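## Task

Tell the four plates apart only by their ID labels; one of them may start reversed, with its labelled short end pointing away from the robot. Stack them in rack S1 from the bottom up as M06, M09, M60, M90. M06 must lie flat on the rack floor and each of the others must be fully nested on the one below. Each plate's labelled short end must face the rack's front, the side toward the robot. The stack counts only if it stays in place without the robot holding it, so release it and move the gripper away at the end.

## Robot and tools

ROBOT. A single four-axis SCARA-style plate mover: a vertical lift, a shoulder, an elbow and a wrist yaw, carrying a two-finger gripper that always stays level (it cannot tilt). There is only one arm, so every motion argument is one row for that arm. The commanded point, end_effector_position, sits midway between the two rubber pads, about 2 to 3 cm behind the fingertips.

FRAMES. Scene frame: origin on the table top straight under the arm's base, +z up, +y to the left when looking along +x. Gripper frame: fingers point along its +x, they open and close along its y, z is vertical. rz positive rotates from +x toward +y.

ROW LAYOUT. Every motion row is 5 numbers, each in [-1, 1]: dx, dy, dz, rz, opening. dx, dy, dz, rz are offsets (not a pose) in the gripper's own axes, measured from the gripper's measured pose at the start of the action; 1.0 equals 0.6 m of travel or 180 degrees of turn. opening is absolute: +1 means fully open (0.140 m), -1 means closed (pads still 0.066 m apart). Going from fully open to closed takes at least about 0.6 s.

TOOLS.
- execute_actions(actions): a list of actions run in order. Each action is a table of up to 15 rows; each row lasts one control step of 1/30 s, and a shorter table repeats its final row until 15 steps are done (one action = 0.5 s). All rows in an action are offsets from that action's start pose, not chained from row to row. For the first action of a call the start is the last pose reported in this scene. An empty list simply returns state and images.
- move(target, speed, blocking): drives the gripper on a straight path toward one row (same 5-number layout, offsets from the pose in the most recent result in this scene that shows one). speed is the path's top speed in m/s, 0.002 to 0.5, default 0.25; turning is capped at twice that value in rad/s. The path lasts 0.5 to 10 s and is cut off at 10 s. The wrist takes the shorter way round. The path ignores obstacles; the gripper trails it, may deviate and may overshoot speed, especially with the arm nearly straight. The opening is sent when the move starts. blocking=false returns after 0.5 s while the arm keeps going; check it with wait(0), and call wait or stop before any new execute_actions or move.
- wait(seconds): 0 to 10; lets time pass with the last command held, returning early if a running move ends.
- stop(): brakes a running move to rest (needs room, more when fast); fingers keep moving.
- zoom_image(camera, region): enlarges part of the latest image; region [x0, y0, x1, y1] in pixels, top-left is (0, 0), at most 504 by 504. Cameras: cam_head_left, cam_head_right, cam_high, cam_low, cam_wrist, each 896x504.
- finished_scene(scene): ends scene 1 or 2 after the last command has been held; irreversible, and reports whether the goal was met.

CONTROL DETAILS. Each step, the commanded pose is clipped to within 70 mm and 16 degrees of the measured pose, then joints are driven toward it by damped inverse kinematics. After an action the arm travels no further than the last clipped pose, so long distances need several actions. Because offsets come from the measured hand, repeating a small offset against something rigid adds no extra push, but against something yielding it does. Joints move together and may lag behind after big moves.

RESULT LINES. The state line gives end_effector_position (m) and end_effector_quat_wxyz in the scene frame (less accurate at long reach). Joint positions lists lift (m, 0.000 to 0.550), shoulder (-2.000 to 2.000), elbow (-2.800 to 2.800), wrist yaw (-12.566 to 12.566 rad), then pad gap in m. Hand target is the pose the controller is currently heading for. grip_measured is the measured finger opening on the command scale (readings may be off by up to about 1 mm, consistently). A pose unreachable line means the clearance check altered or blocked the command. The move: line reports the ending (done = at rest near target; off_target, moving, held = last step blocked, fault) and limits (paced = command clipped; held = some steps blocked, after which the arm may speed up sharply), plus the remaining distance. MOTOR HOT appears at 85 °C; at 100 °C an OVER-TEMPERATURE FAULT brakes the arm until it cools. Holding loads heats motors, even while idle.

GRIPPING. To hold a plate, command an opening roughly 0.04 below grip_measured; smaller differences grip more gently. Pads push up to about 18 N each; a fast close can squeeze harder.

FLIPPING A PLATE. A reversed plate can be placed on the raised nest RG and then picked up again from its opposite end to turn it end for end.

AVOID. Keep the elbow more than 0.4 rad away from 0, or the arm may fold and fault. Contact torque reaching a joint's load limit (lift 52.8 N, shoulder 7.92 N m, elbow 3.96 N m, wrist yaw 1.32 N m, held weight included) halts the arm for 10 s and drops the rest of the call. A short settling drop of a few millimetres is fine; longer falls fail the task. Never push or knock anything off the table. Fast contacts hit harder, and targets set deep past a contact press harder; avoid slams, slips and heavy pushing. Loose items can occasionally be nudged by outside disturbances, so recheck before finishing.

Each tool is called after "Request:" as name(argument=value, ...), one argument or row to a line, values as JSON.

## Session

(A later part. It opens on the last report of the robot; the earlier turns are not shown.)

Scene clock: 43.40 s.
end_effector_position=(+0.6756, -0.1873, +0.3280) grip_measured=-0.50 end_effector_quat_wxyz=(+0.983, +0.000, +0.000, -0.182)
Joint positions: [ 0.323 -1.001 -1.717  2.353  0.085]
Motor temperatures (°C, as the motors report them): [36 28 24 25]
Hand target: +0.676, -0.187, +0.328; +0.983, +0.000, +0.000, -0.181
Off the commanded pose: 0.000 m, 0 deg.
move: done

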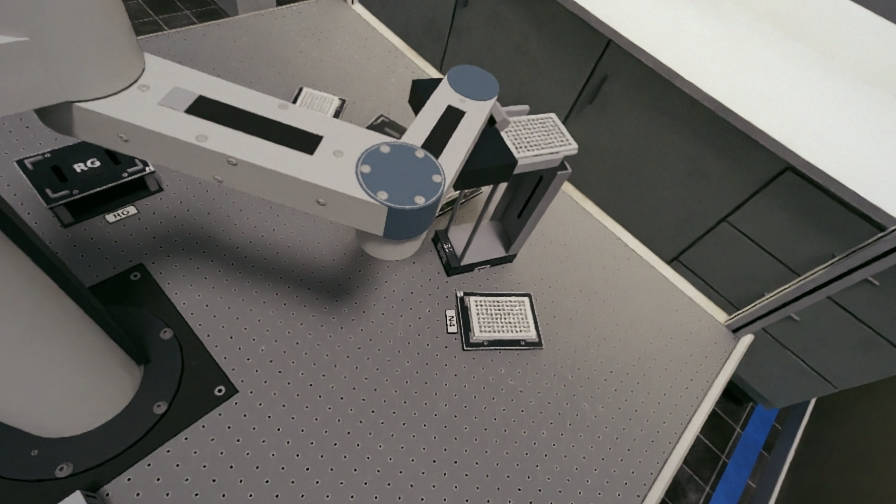

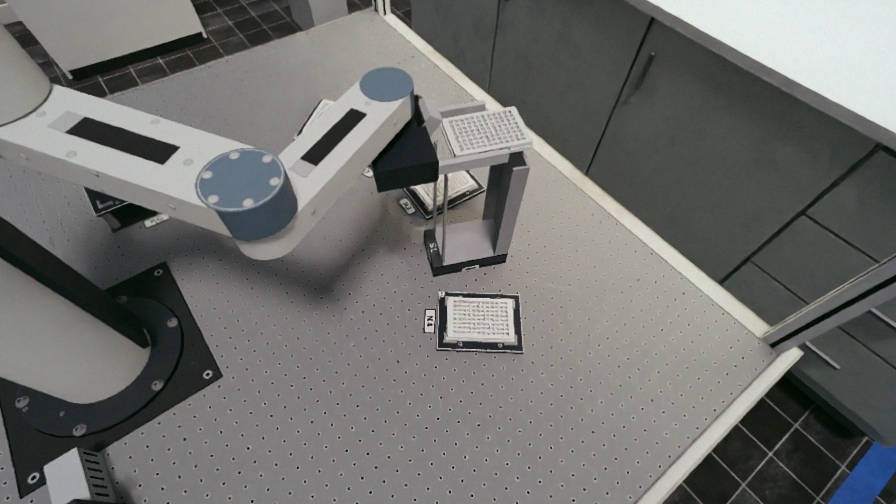

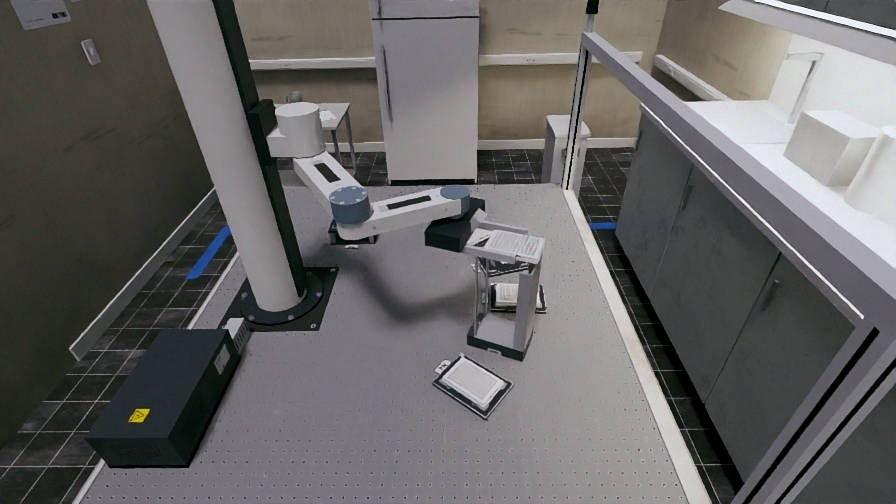

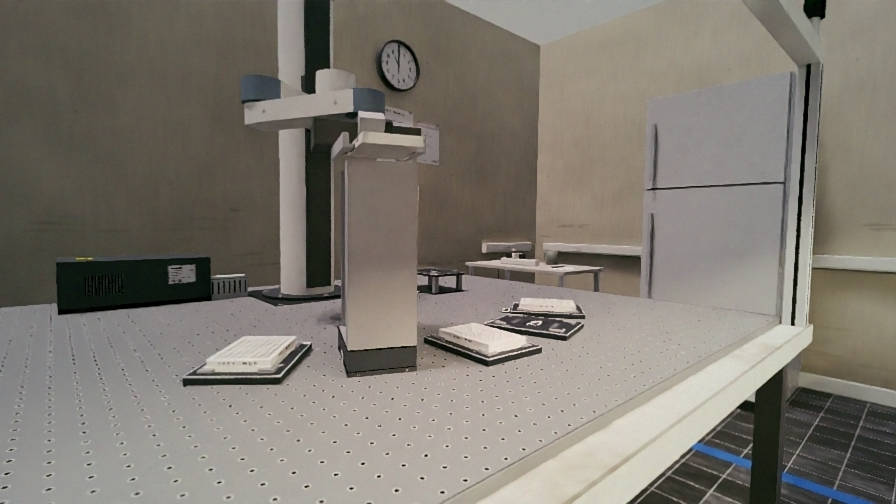

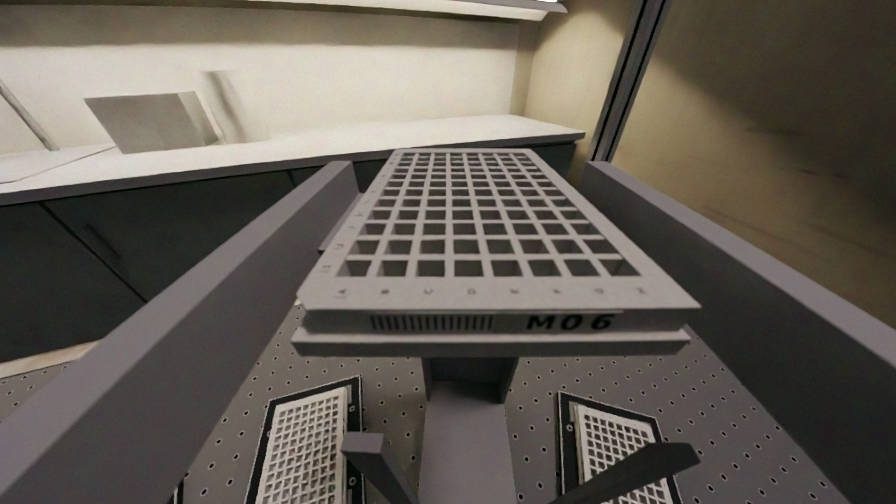

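Request:
move(
  target=[-0.0175, -0.0163, -0.005, -0.011, -0.55],
  speed=0.05,
)

Scene clock: 51.63 s.
end_effector_position=(+0.6623, -0.1927, +0.3250) grip_measured=-0.50 end_effector_quat_wxyz=(+0.980, +0.000, +0.000, -0.199)
Joint positions: [ 0.32  -1.04  -1.657  2.297  0.085]
Motor temperatures (°C, as the motors report them): [36 28 24 25]
Hand target: +0.662, -0.193, +0.325; +0.980, +0.000, +0.000, -0.199
Off the commanded pose: 0.000 m, 0 deg.
move: done

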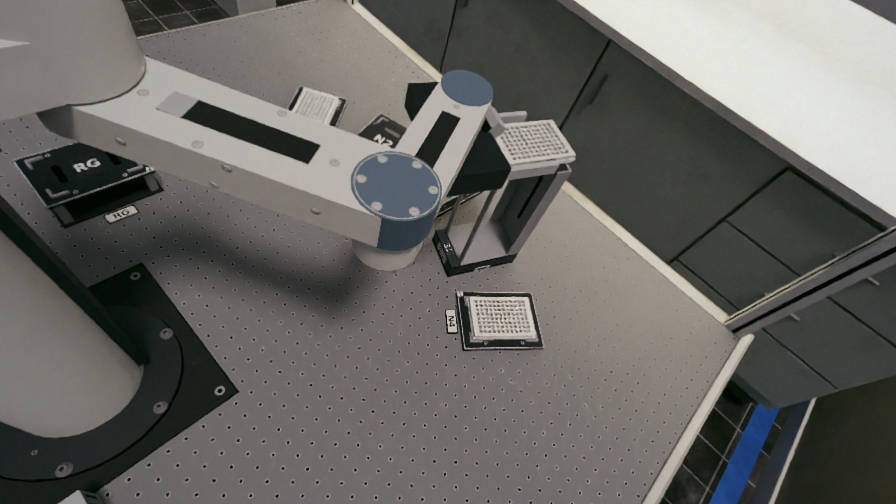

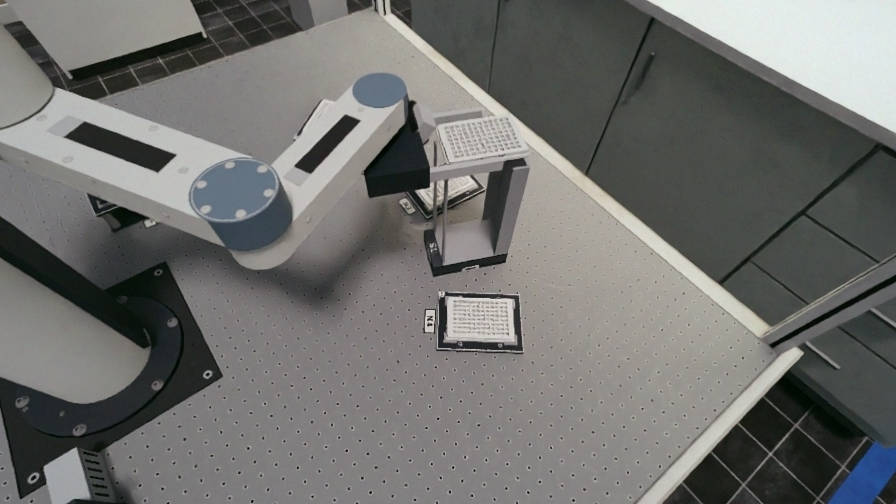

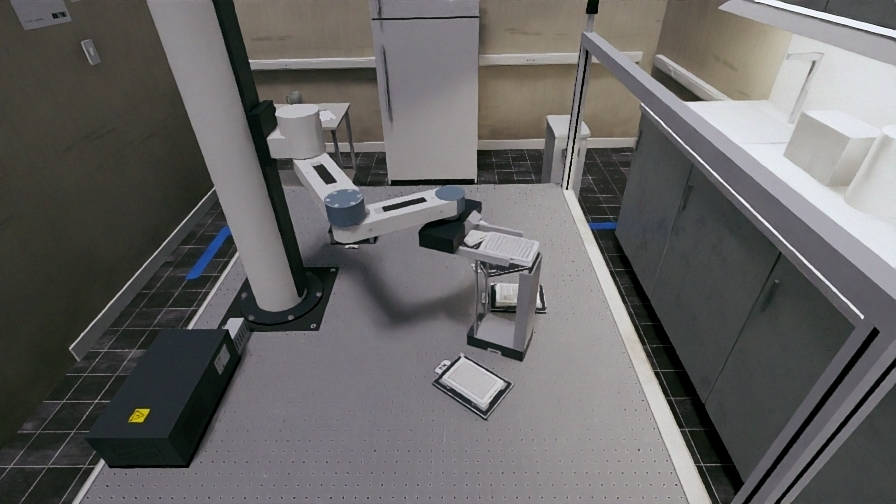

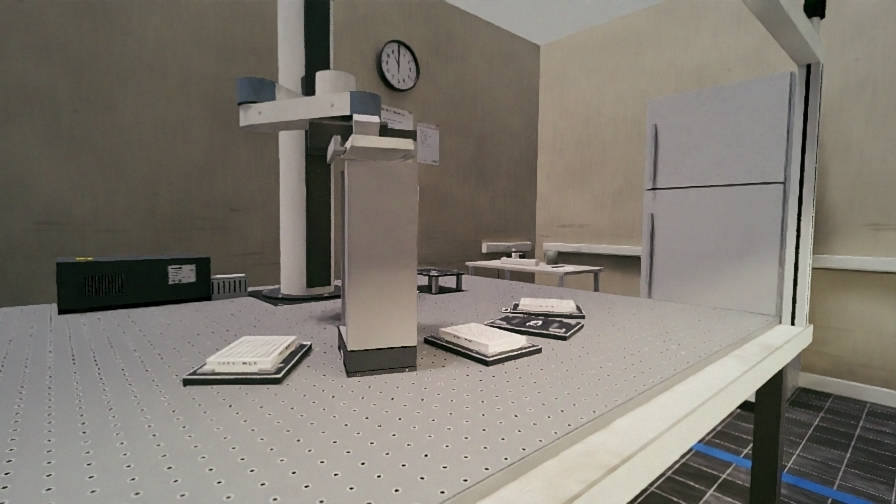

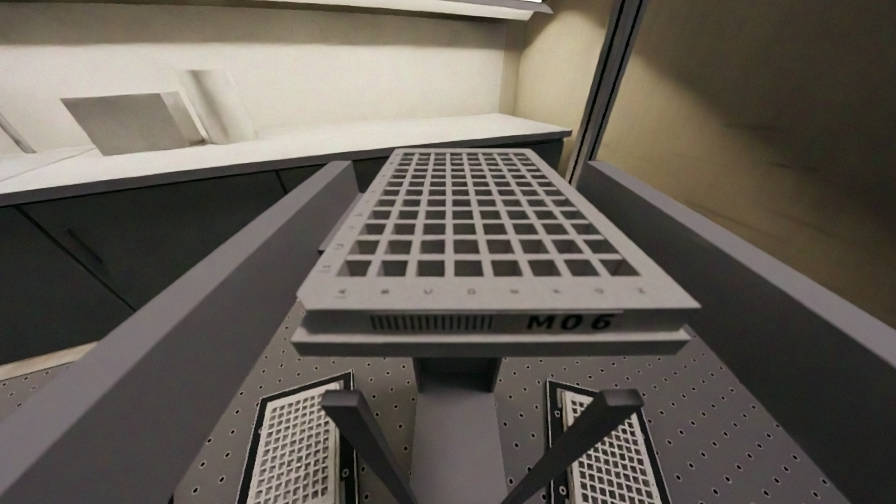

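Request:
move(
  target=[0, 0, -0.027, 0, -0.55],
  speed=0.03,
)

Request:
zoom_image(
  camera="cam_wrist",
  region=[270, 300, 720, 420],
)

Request:
zoom_image(
  camera="cam_head_left",
  region=[470, 100, 600, 200],
)

Request:
zoom_image(
  camera="cam_low",
  region=[320, 125, 440, 185],
)

Scene clock: 62.67 s.
end_effector_position=(+0.6623, -0.1927, +0.3087) grip_measured=-0.50 end_effector_quat_wxyz=(+0.980, +0.000, +0.000, -0.199)
Joint positions: [ 0.304 -1.04  -1.657  2.297  0.085]
Motor temperatures (°C, as the motors report them): [36 27 24 25]
Hand target: +0.662, -0.193, +0.309; +0.980, +0.000, +0.000, -0.199
Off the commanded pose: 0.000 m, 0 deg.
move: done

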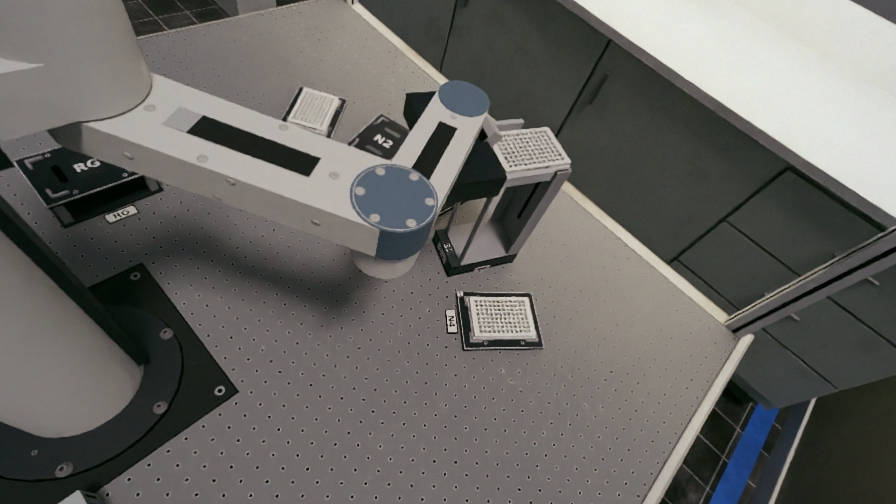

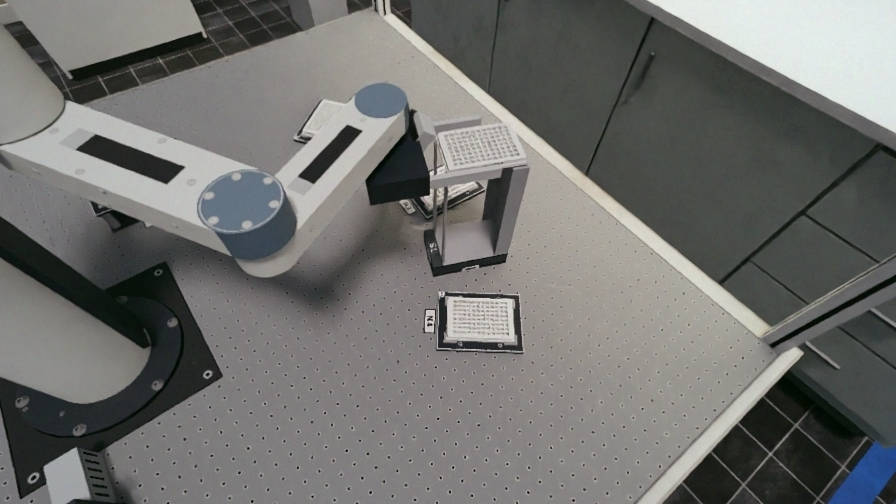

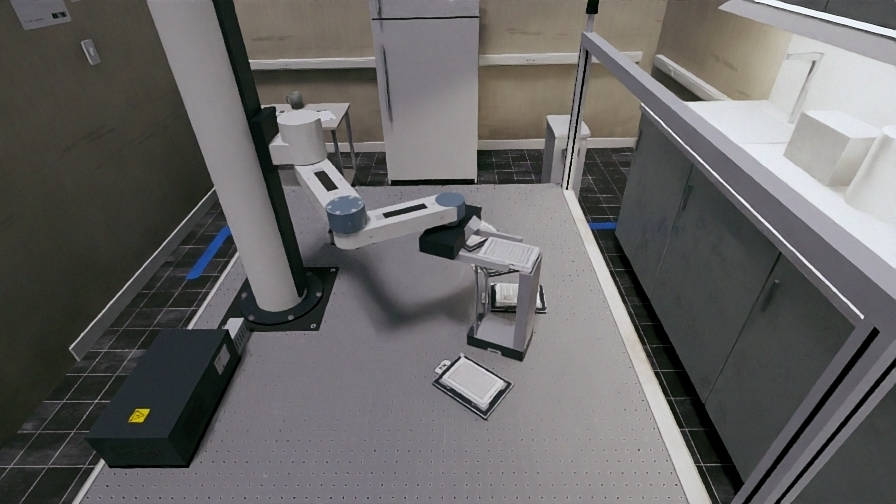

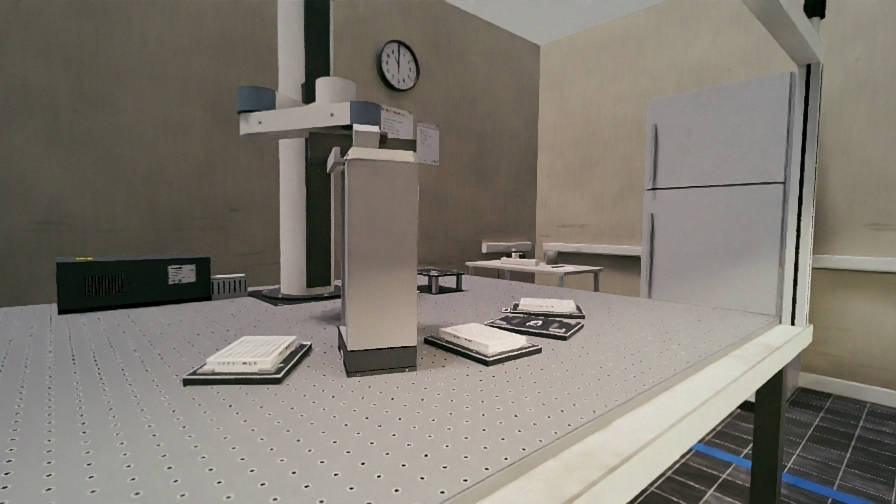

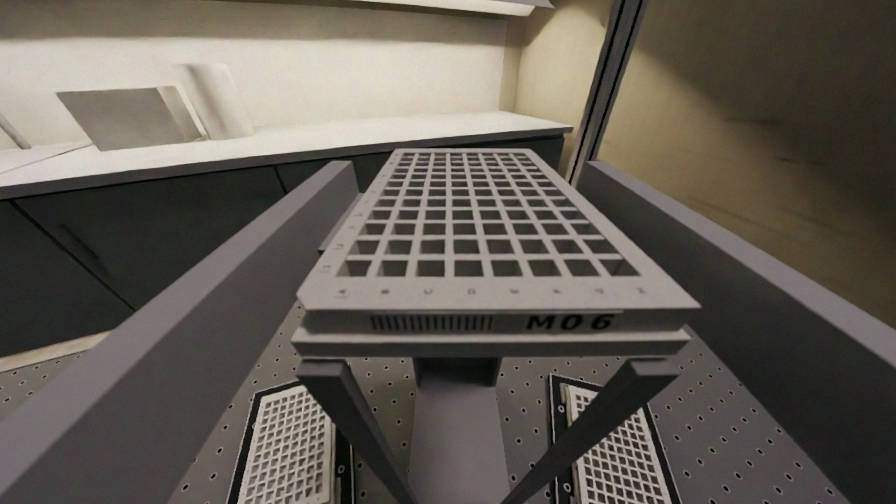

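Region (270, 300, 720, 420) of cam_wrist's 896x504 image, scaled by 1.120, with more detail than that image has; it fills the top 134 rows of this view, and the rest is white.

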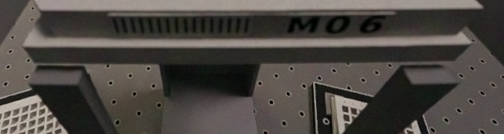

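Region (470, 100, 600, 200) of cam_head_left's 896x504 image, scaled by 3.877, with more detail than that image has; it fills the top 388 rows of this view, and the rest is white.

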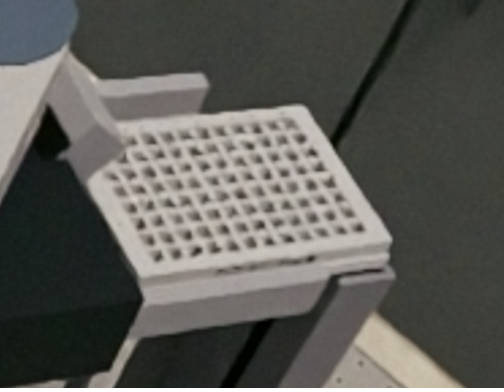

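Region (320, 125, 440, 185) of cam_low's 896x504 image, scaled by 4.200, with more detail than that image has.

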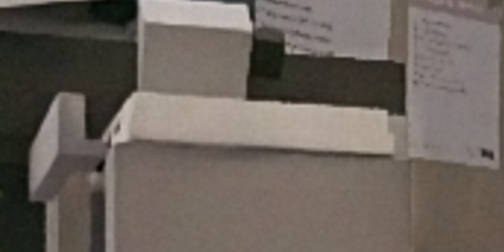

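Request:
move(
  target=[0.0017, 0, -0.004, 0, -0.55],
  speed=0.01,
)

Request:
move(
  target=[0, 0, -0.01, 0, -0.55],
  speed=0.008,
)

Scene clock: 69.83 s.
end_effector_position=(+0.6632, -0.1932, +0.3064) grip_measured=-0.50 end_effector_quat_wxyz=(+0.980, +0.000, +0.000, -0.199)
Joint positions: [ 0.301 -1.038 -1.662  2.3    0.085]
Motor temperatures (°C, as the motors report them): [36 27 24 25]
Hand target: +0.663, -0.193, +0.306; +0.980, +0.000, +0.000, -0.199
Off the commanded pose: 0.000 m, 0 deg.
move: done

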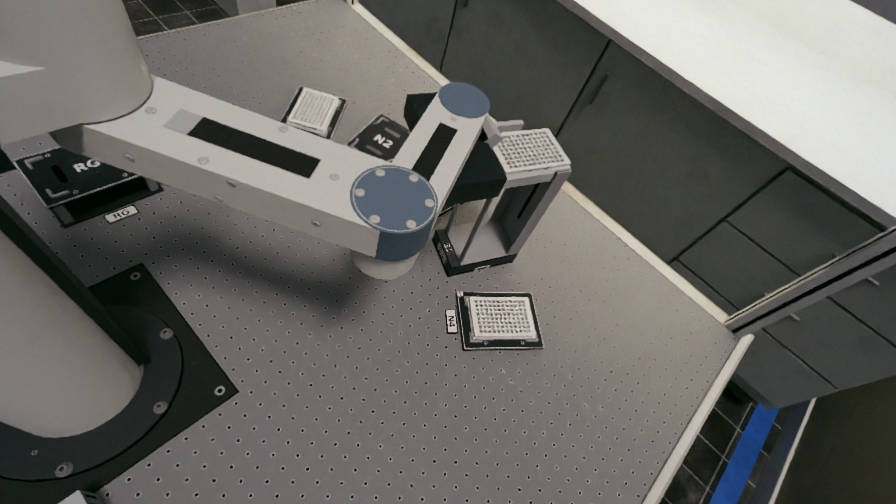

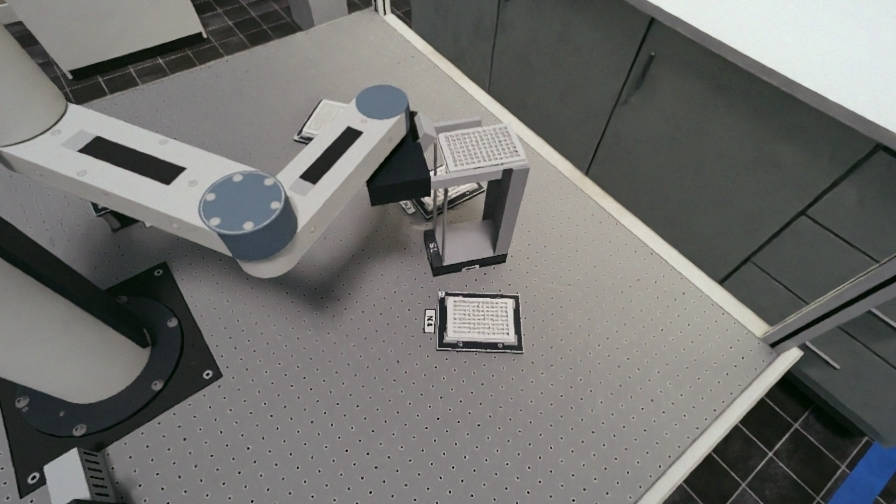

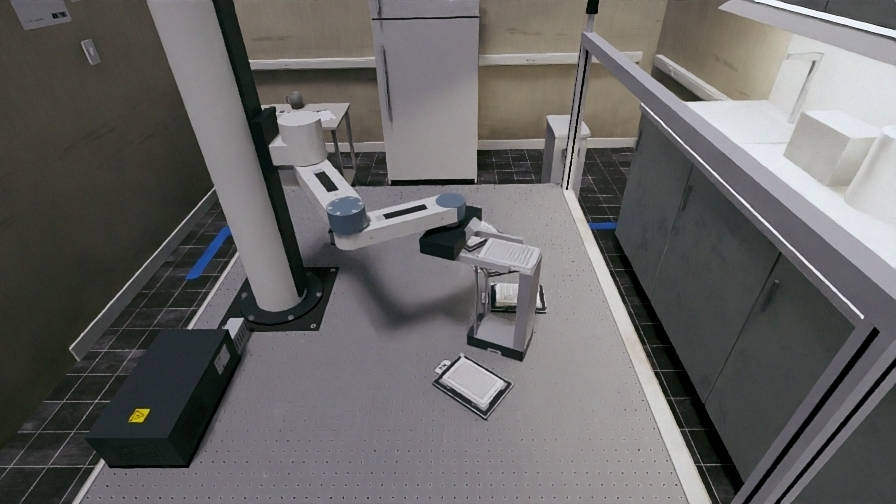

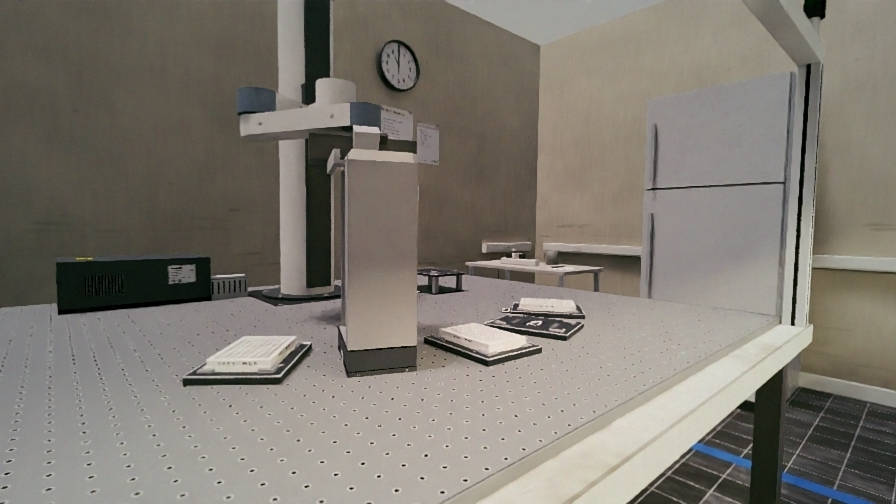

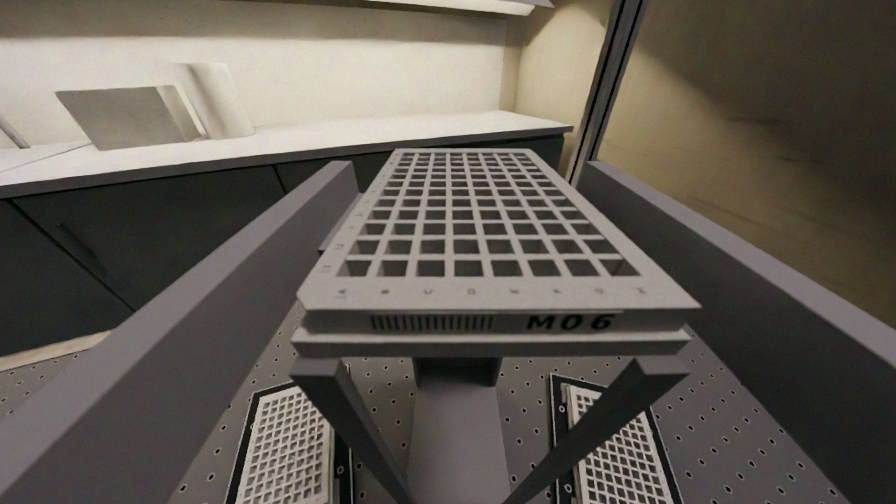

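Scene clock: 70.80 s.
end_effector_position=(+0.6632, -0.1933, +0.3004) grip_measured=-0.50 end_effector_quat_wxyz=(+0.980, +0.000, +0.000, -0.199)
Joint positions: [ 0.295 -1.038 -1.662  2.3    0.085]
Motor temperatures (°C, as the motors report them): [36 27 24 25]
Hand target: +0.663, -0.193, +0.300; +0.980, +0.000, +0.000, -0.199
Off the commanded pose: 0.000 m, 0 deg.
move: done

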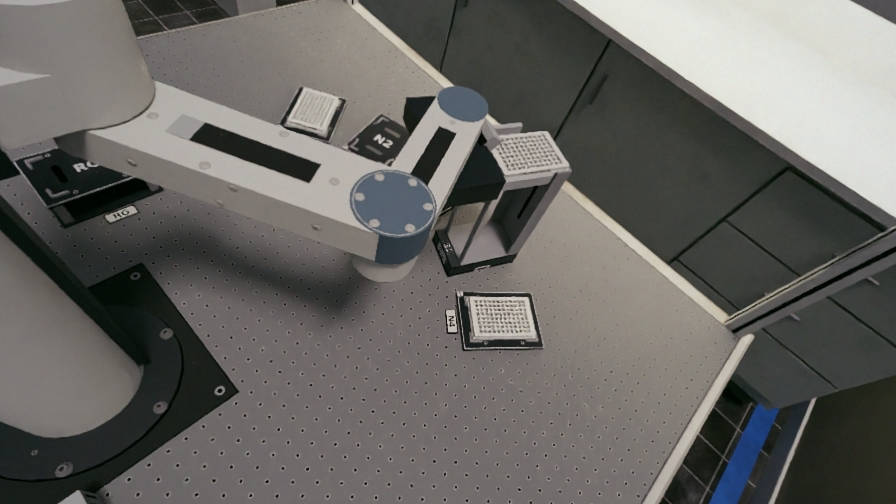

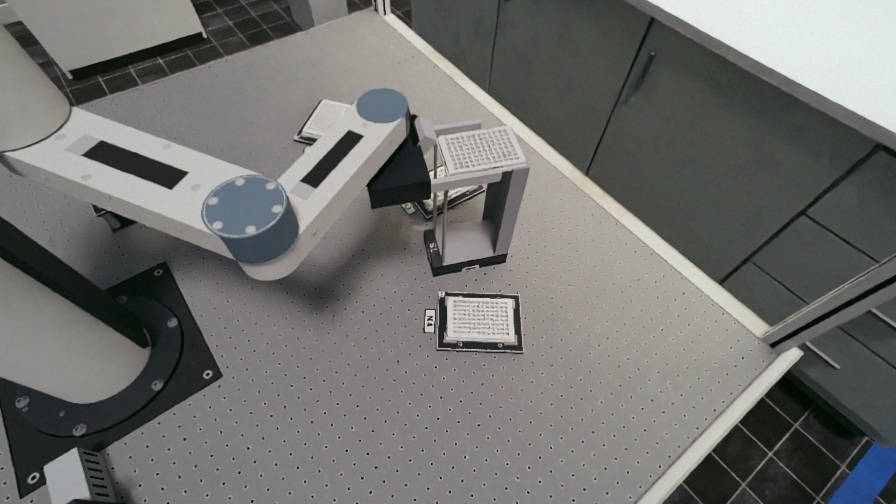

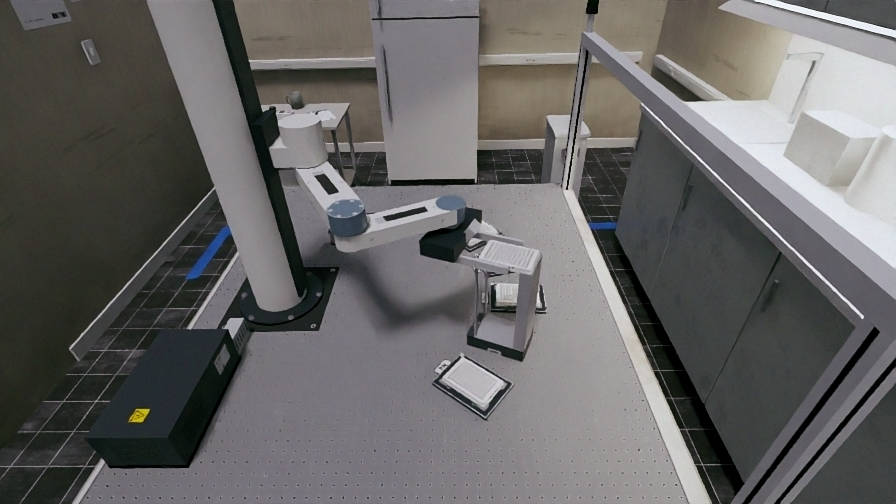

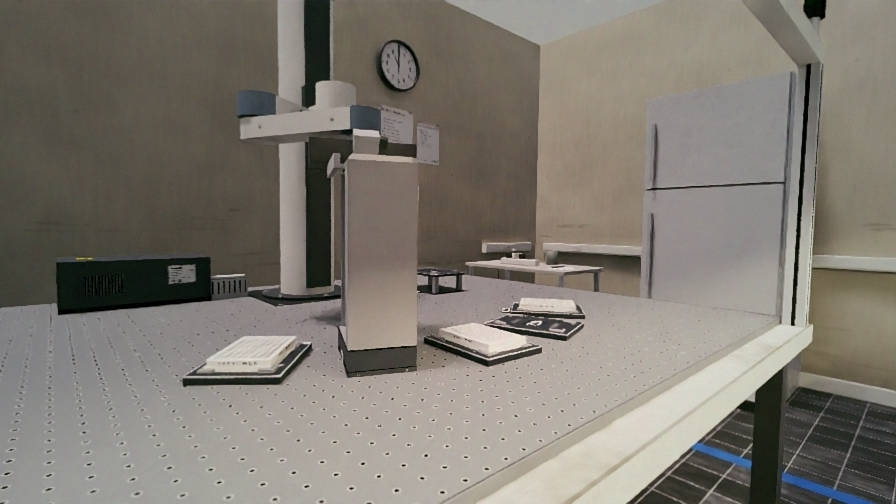

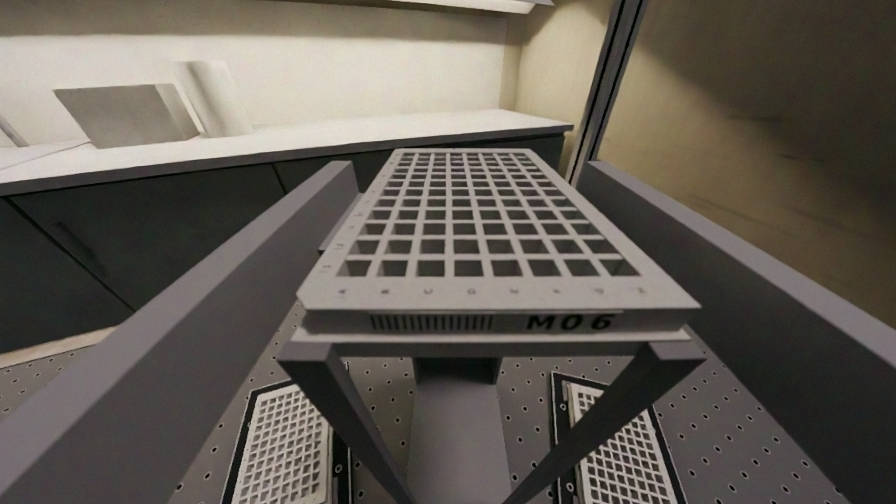

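Request:
move(
  target=[0, 0, -0.02, 0, -0.55],
  speed=0.02,
)

Request:
move(
  target=[0, 0, -0.36, 0, -0.55],
  speed=0.15,
)

Scene clock: 75.57 s.
end_effector_position=(+0.6632, -0.1933, +0.2883) grip_measured=-0.50 end_effector_quat_wxyz=(+0.980, +0.000, +0.000, -0.199)
Joint positions: [ 0.283 -1.038 -1.662  2.3    0.085]
Motor temperatures (°C, as the motors report them): [36 27 24 25]
Hand target: +0.663, -0.193, +0.288; +0.980, +0.000, +0.000, -0.199
Off the commanded pose: 0.000 m, 0 deg.
move: done

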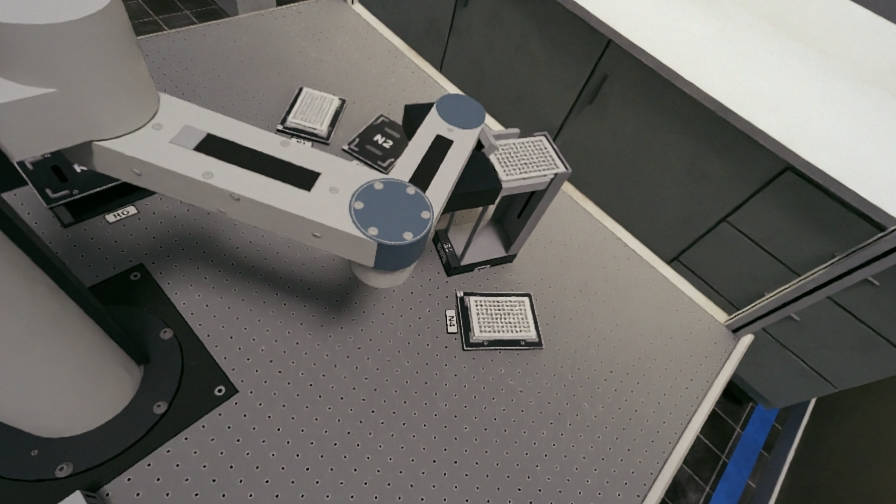

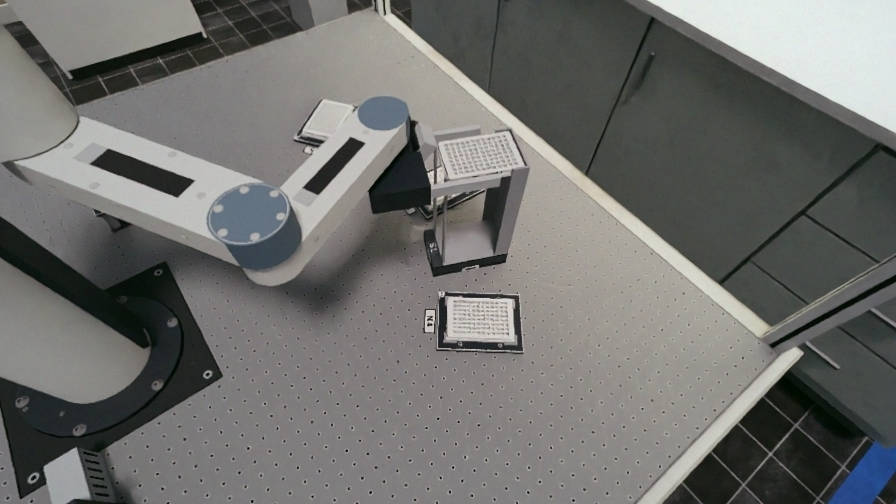

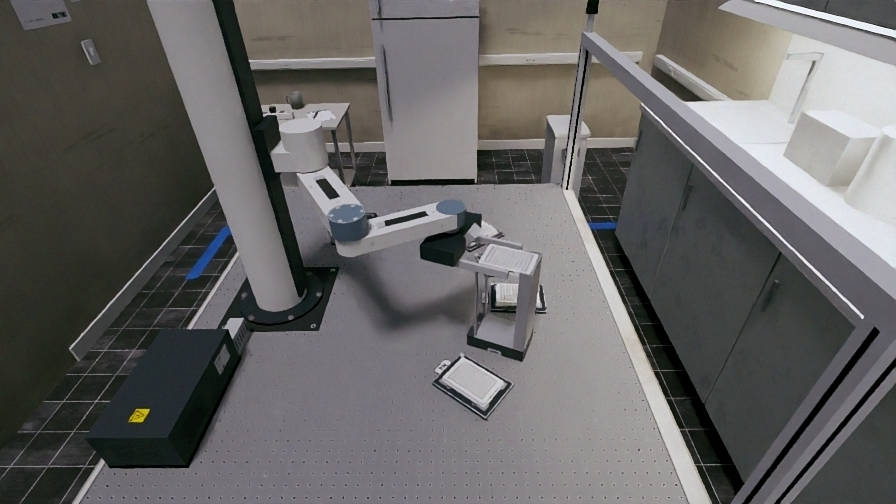

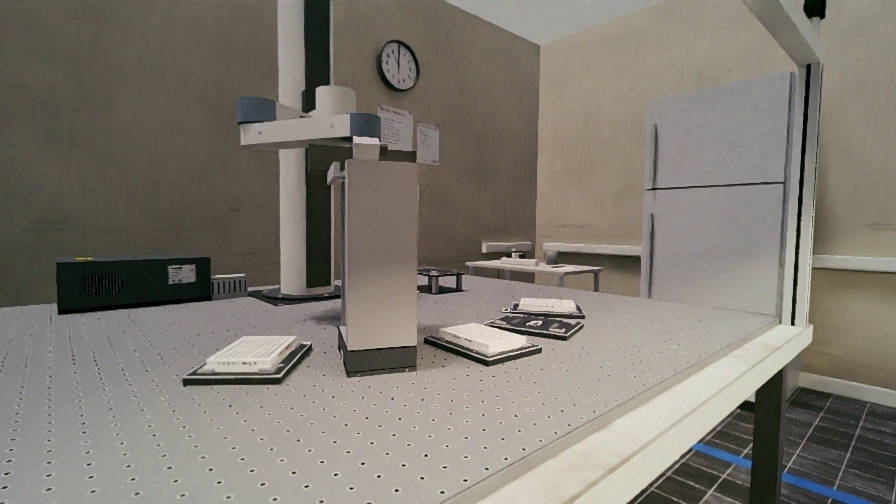

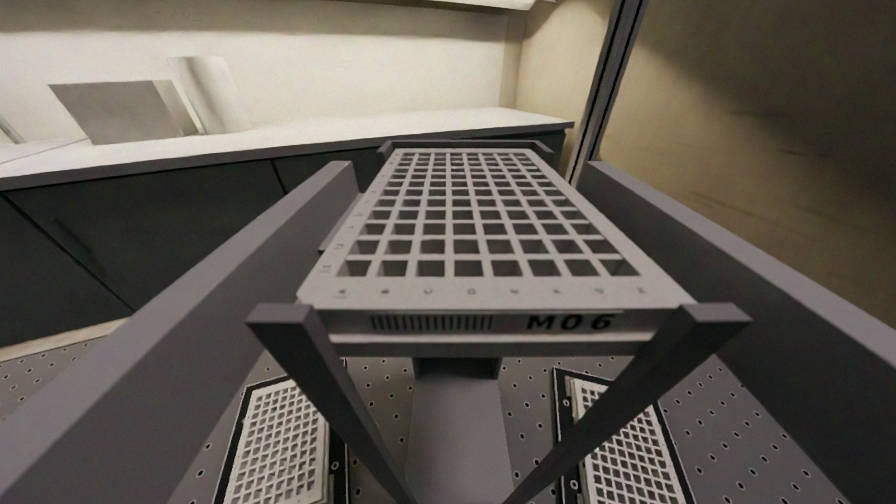

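Scene clock: 77.33 s.
end_effector_position=(+0.6632, -0.1933, +0.0722) grip_measured=-0.50 end_effector_quat_wxyz=(+0.980, +0.000, +0.000, -0.199)
Joint positions: [ 0.067 -1.038 -1.663  2.3    0.085]
Motor temperatures (°C, as the motors report them): [36 27 24 25]
Hand target: +0.663, -0.193, +0.072; +0.980, +0.000, +0.000, -0.199
Off the commanded pose: 0.000 m, 0 deg.
move: done

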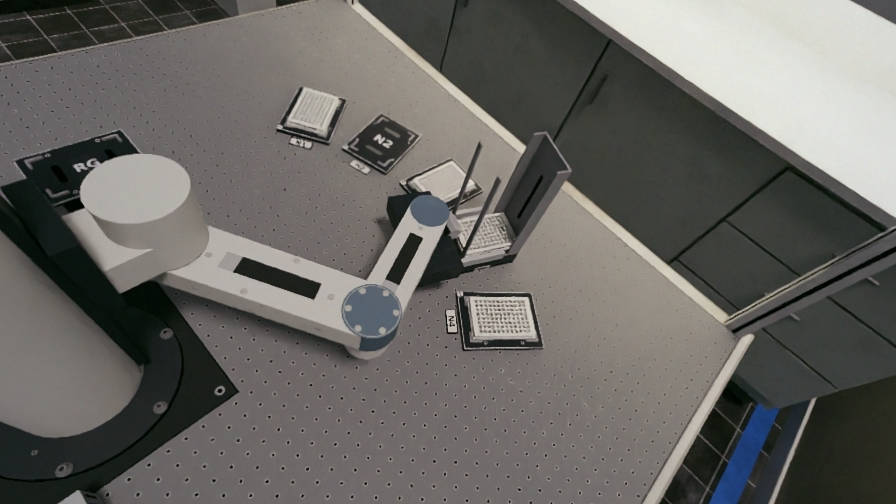

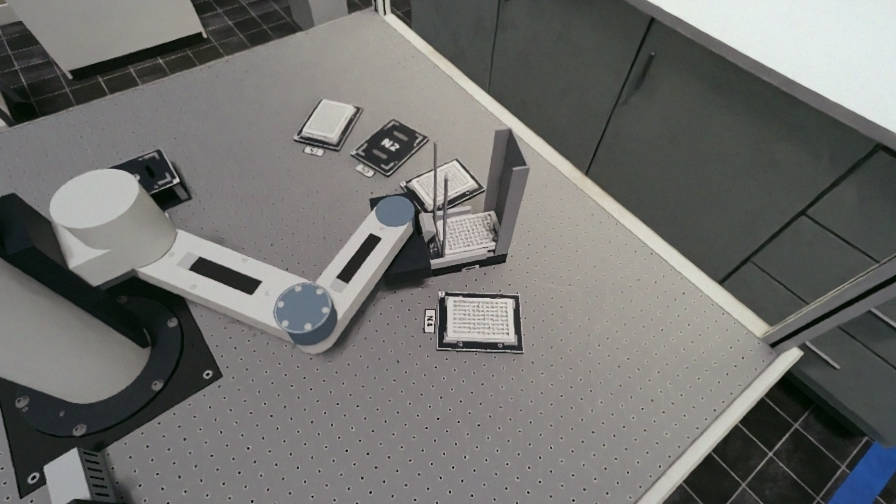

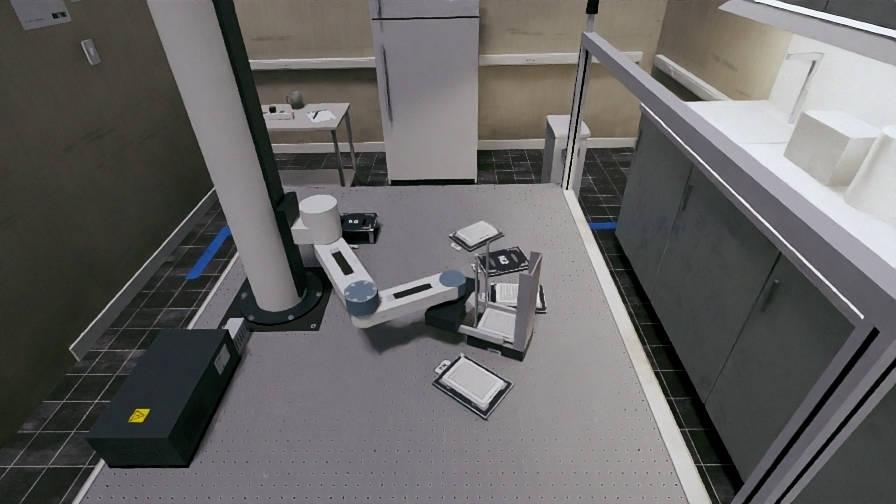

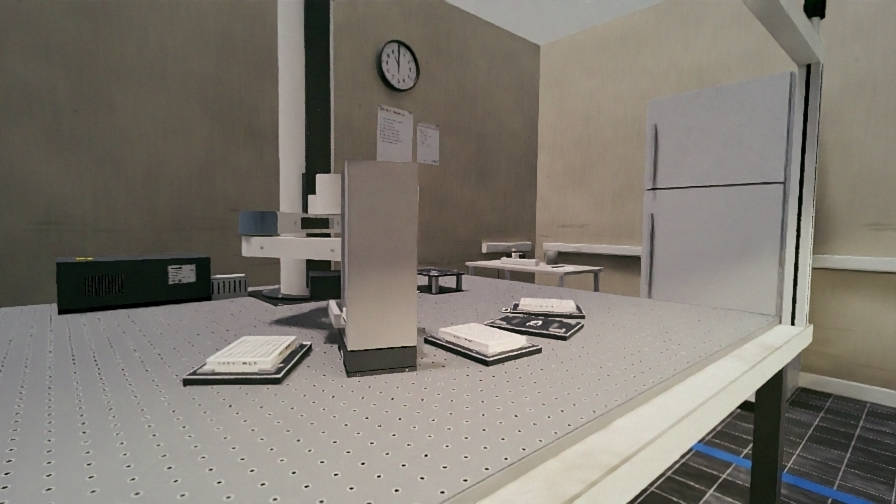

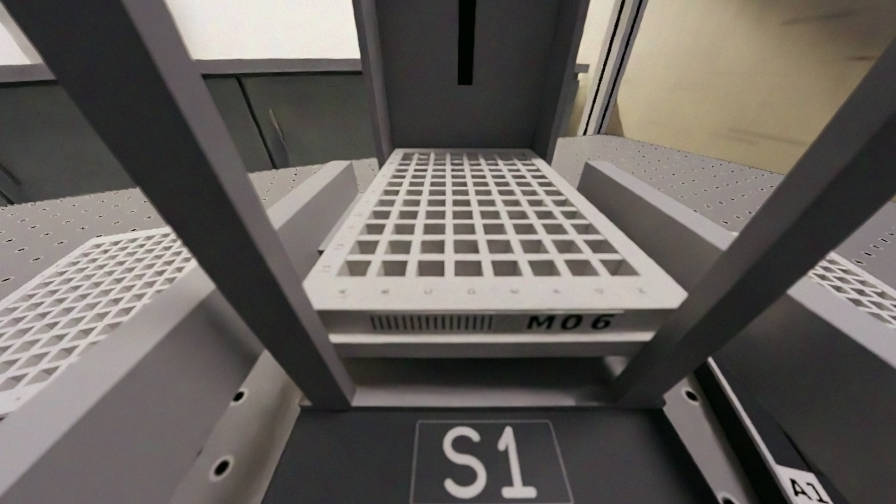

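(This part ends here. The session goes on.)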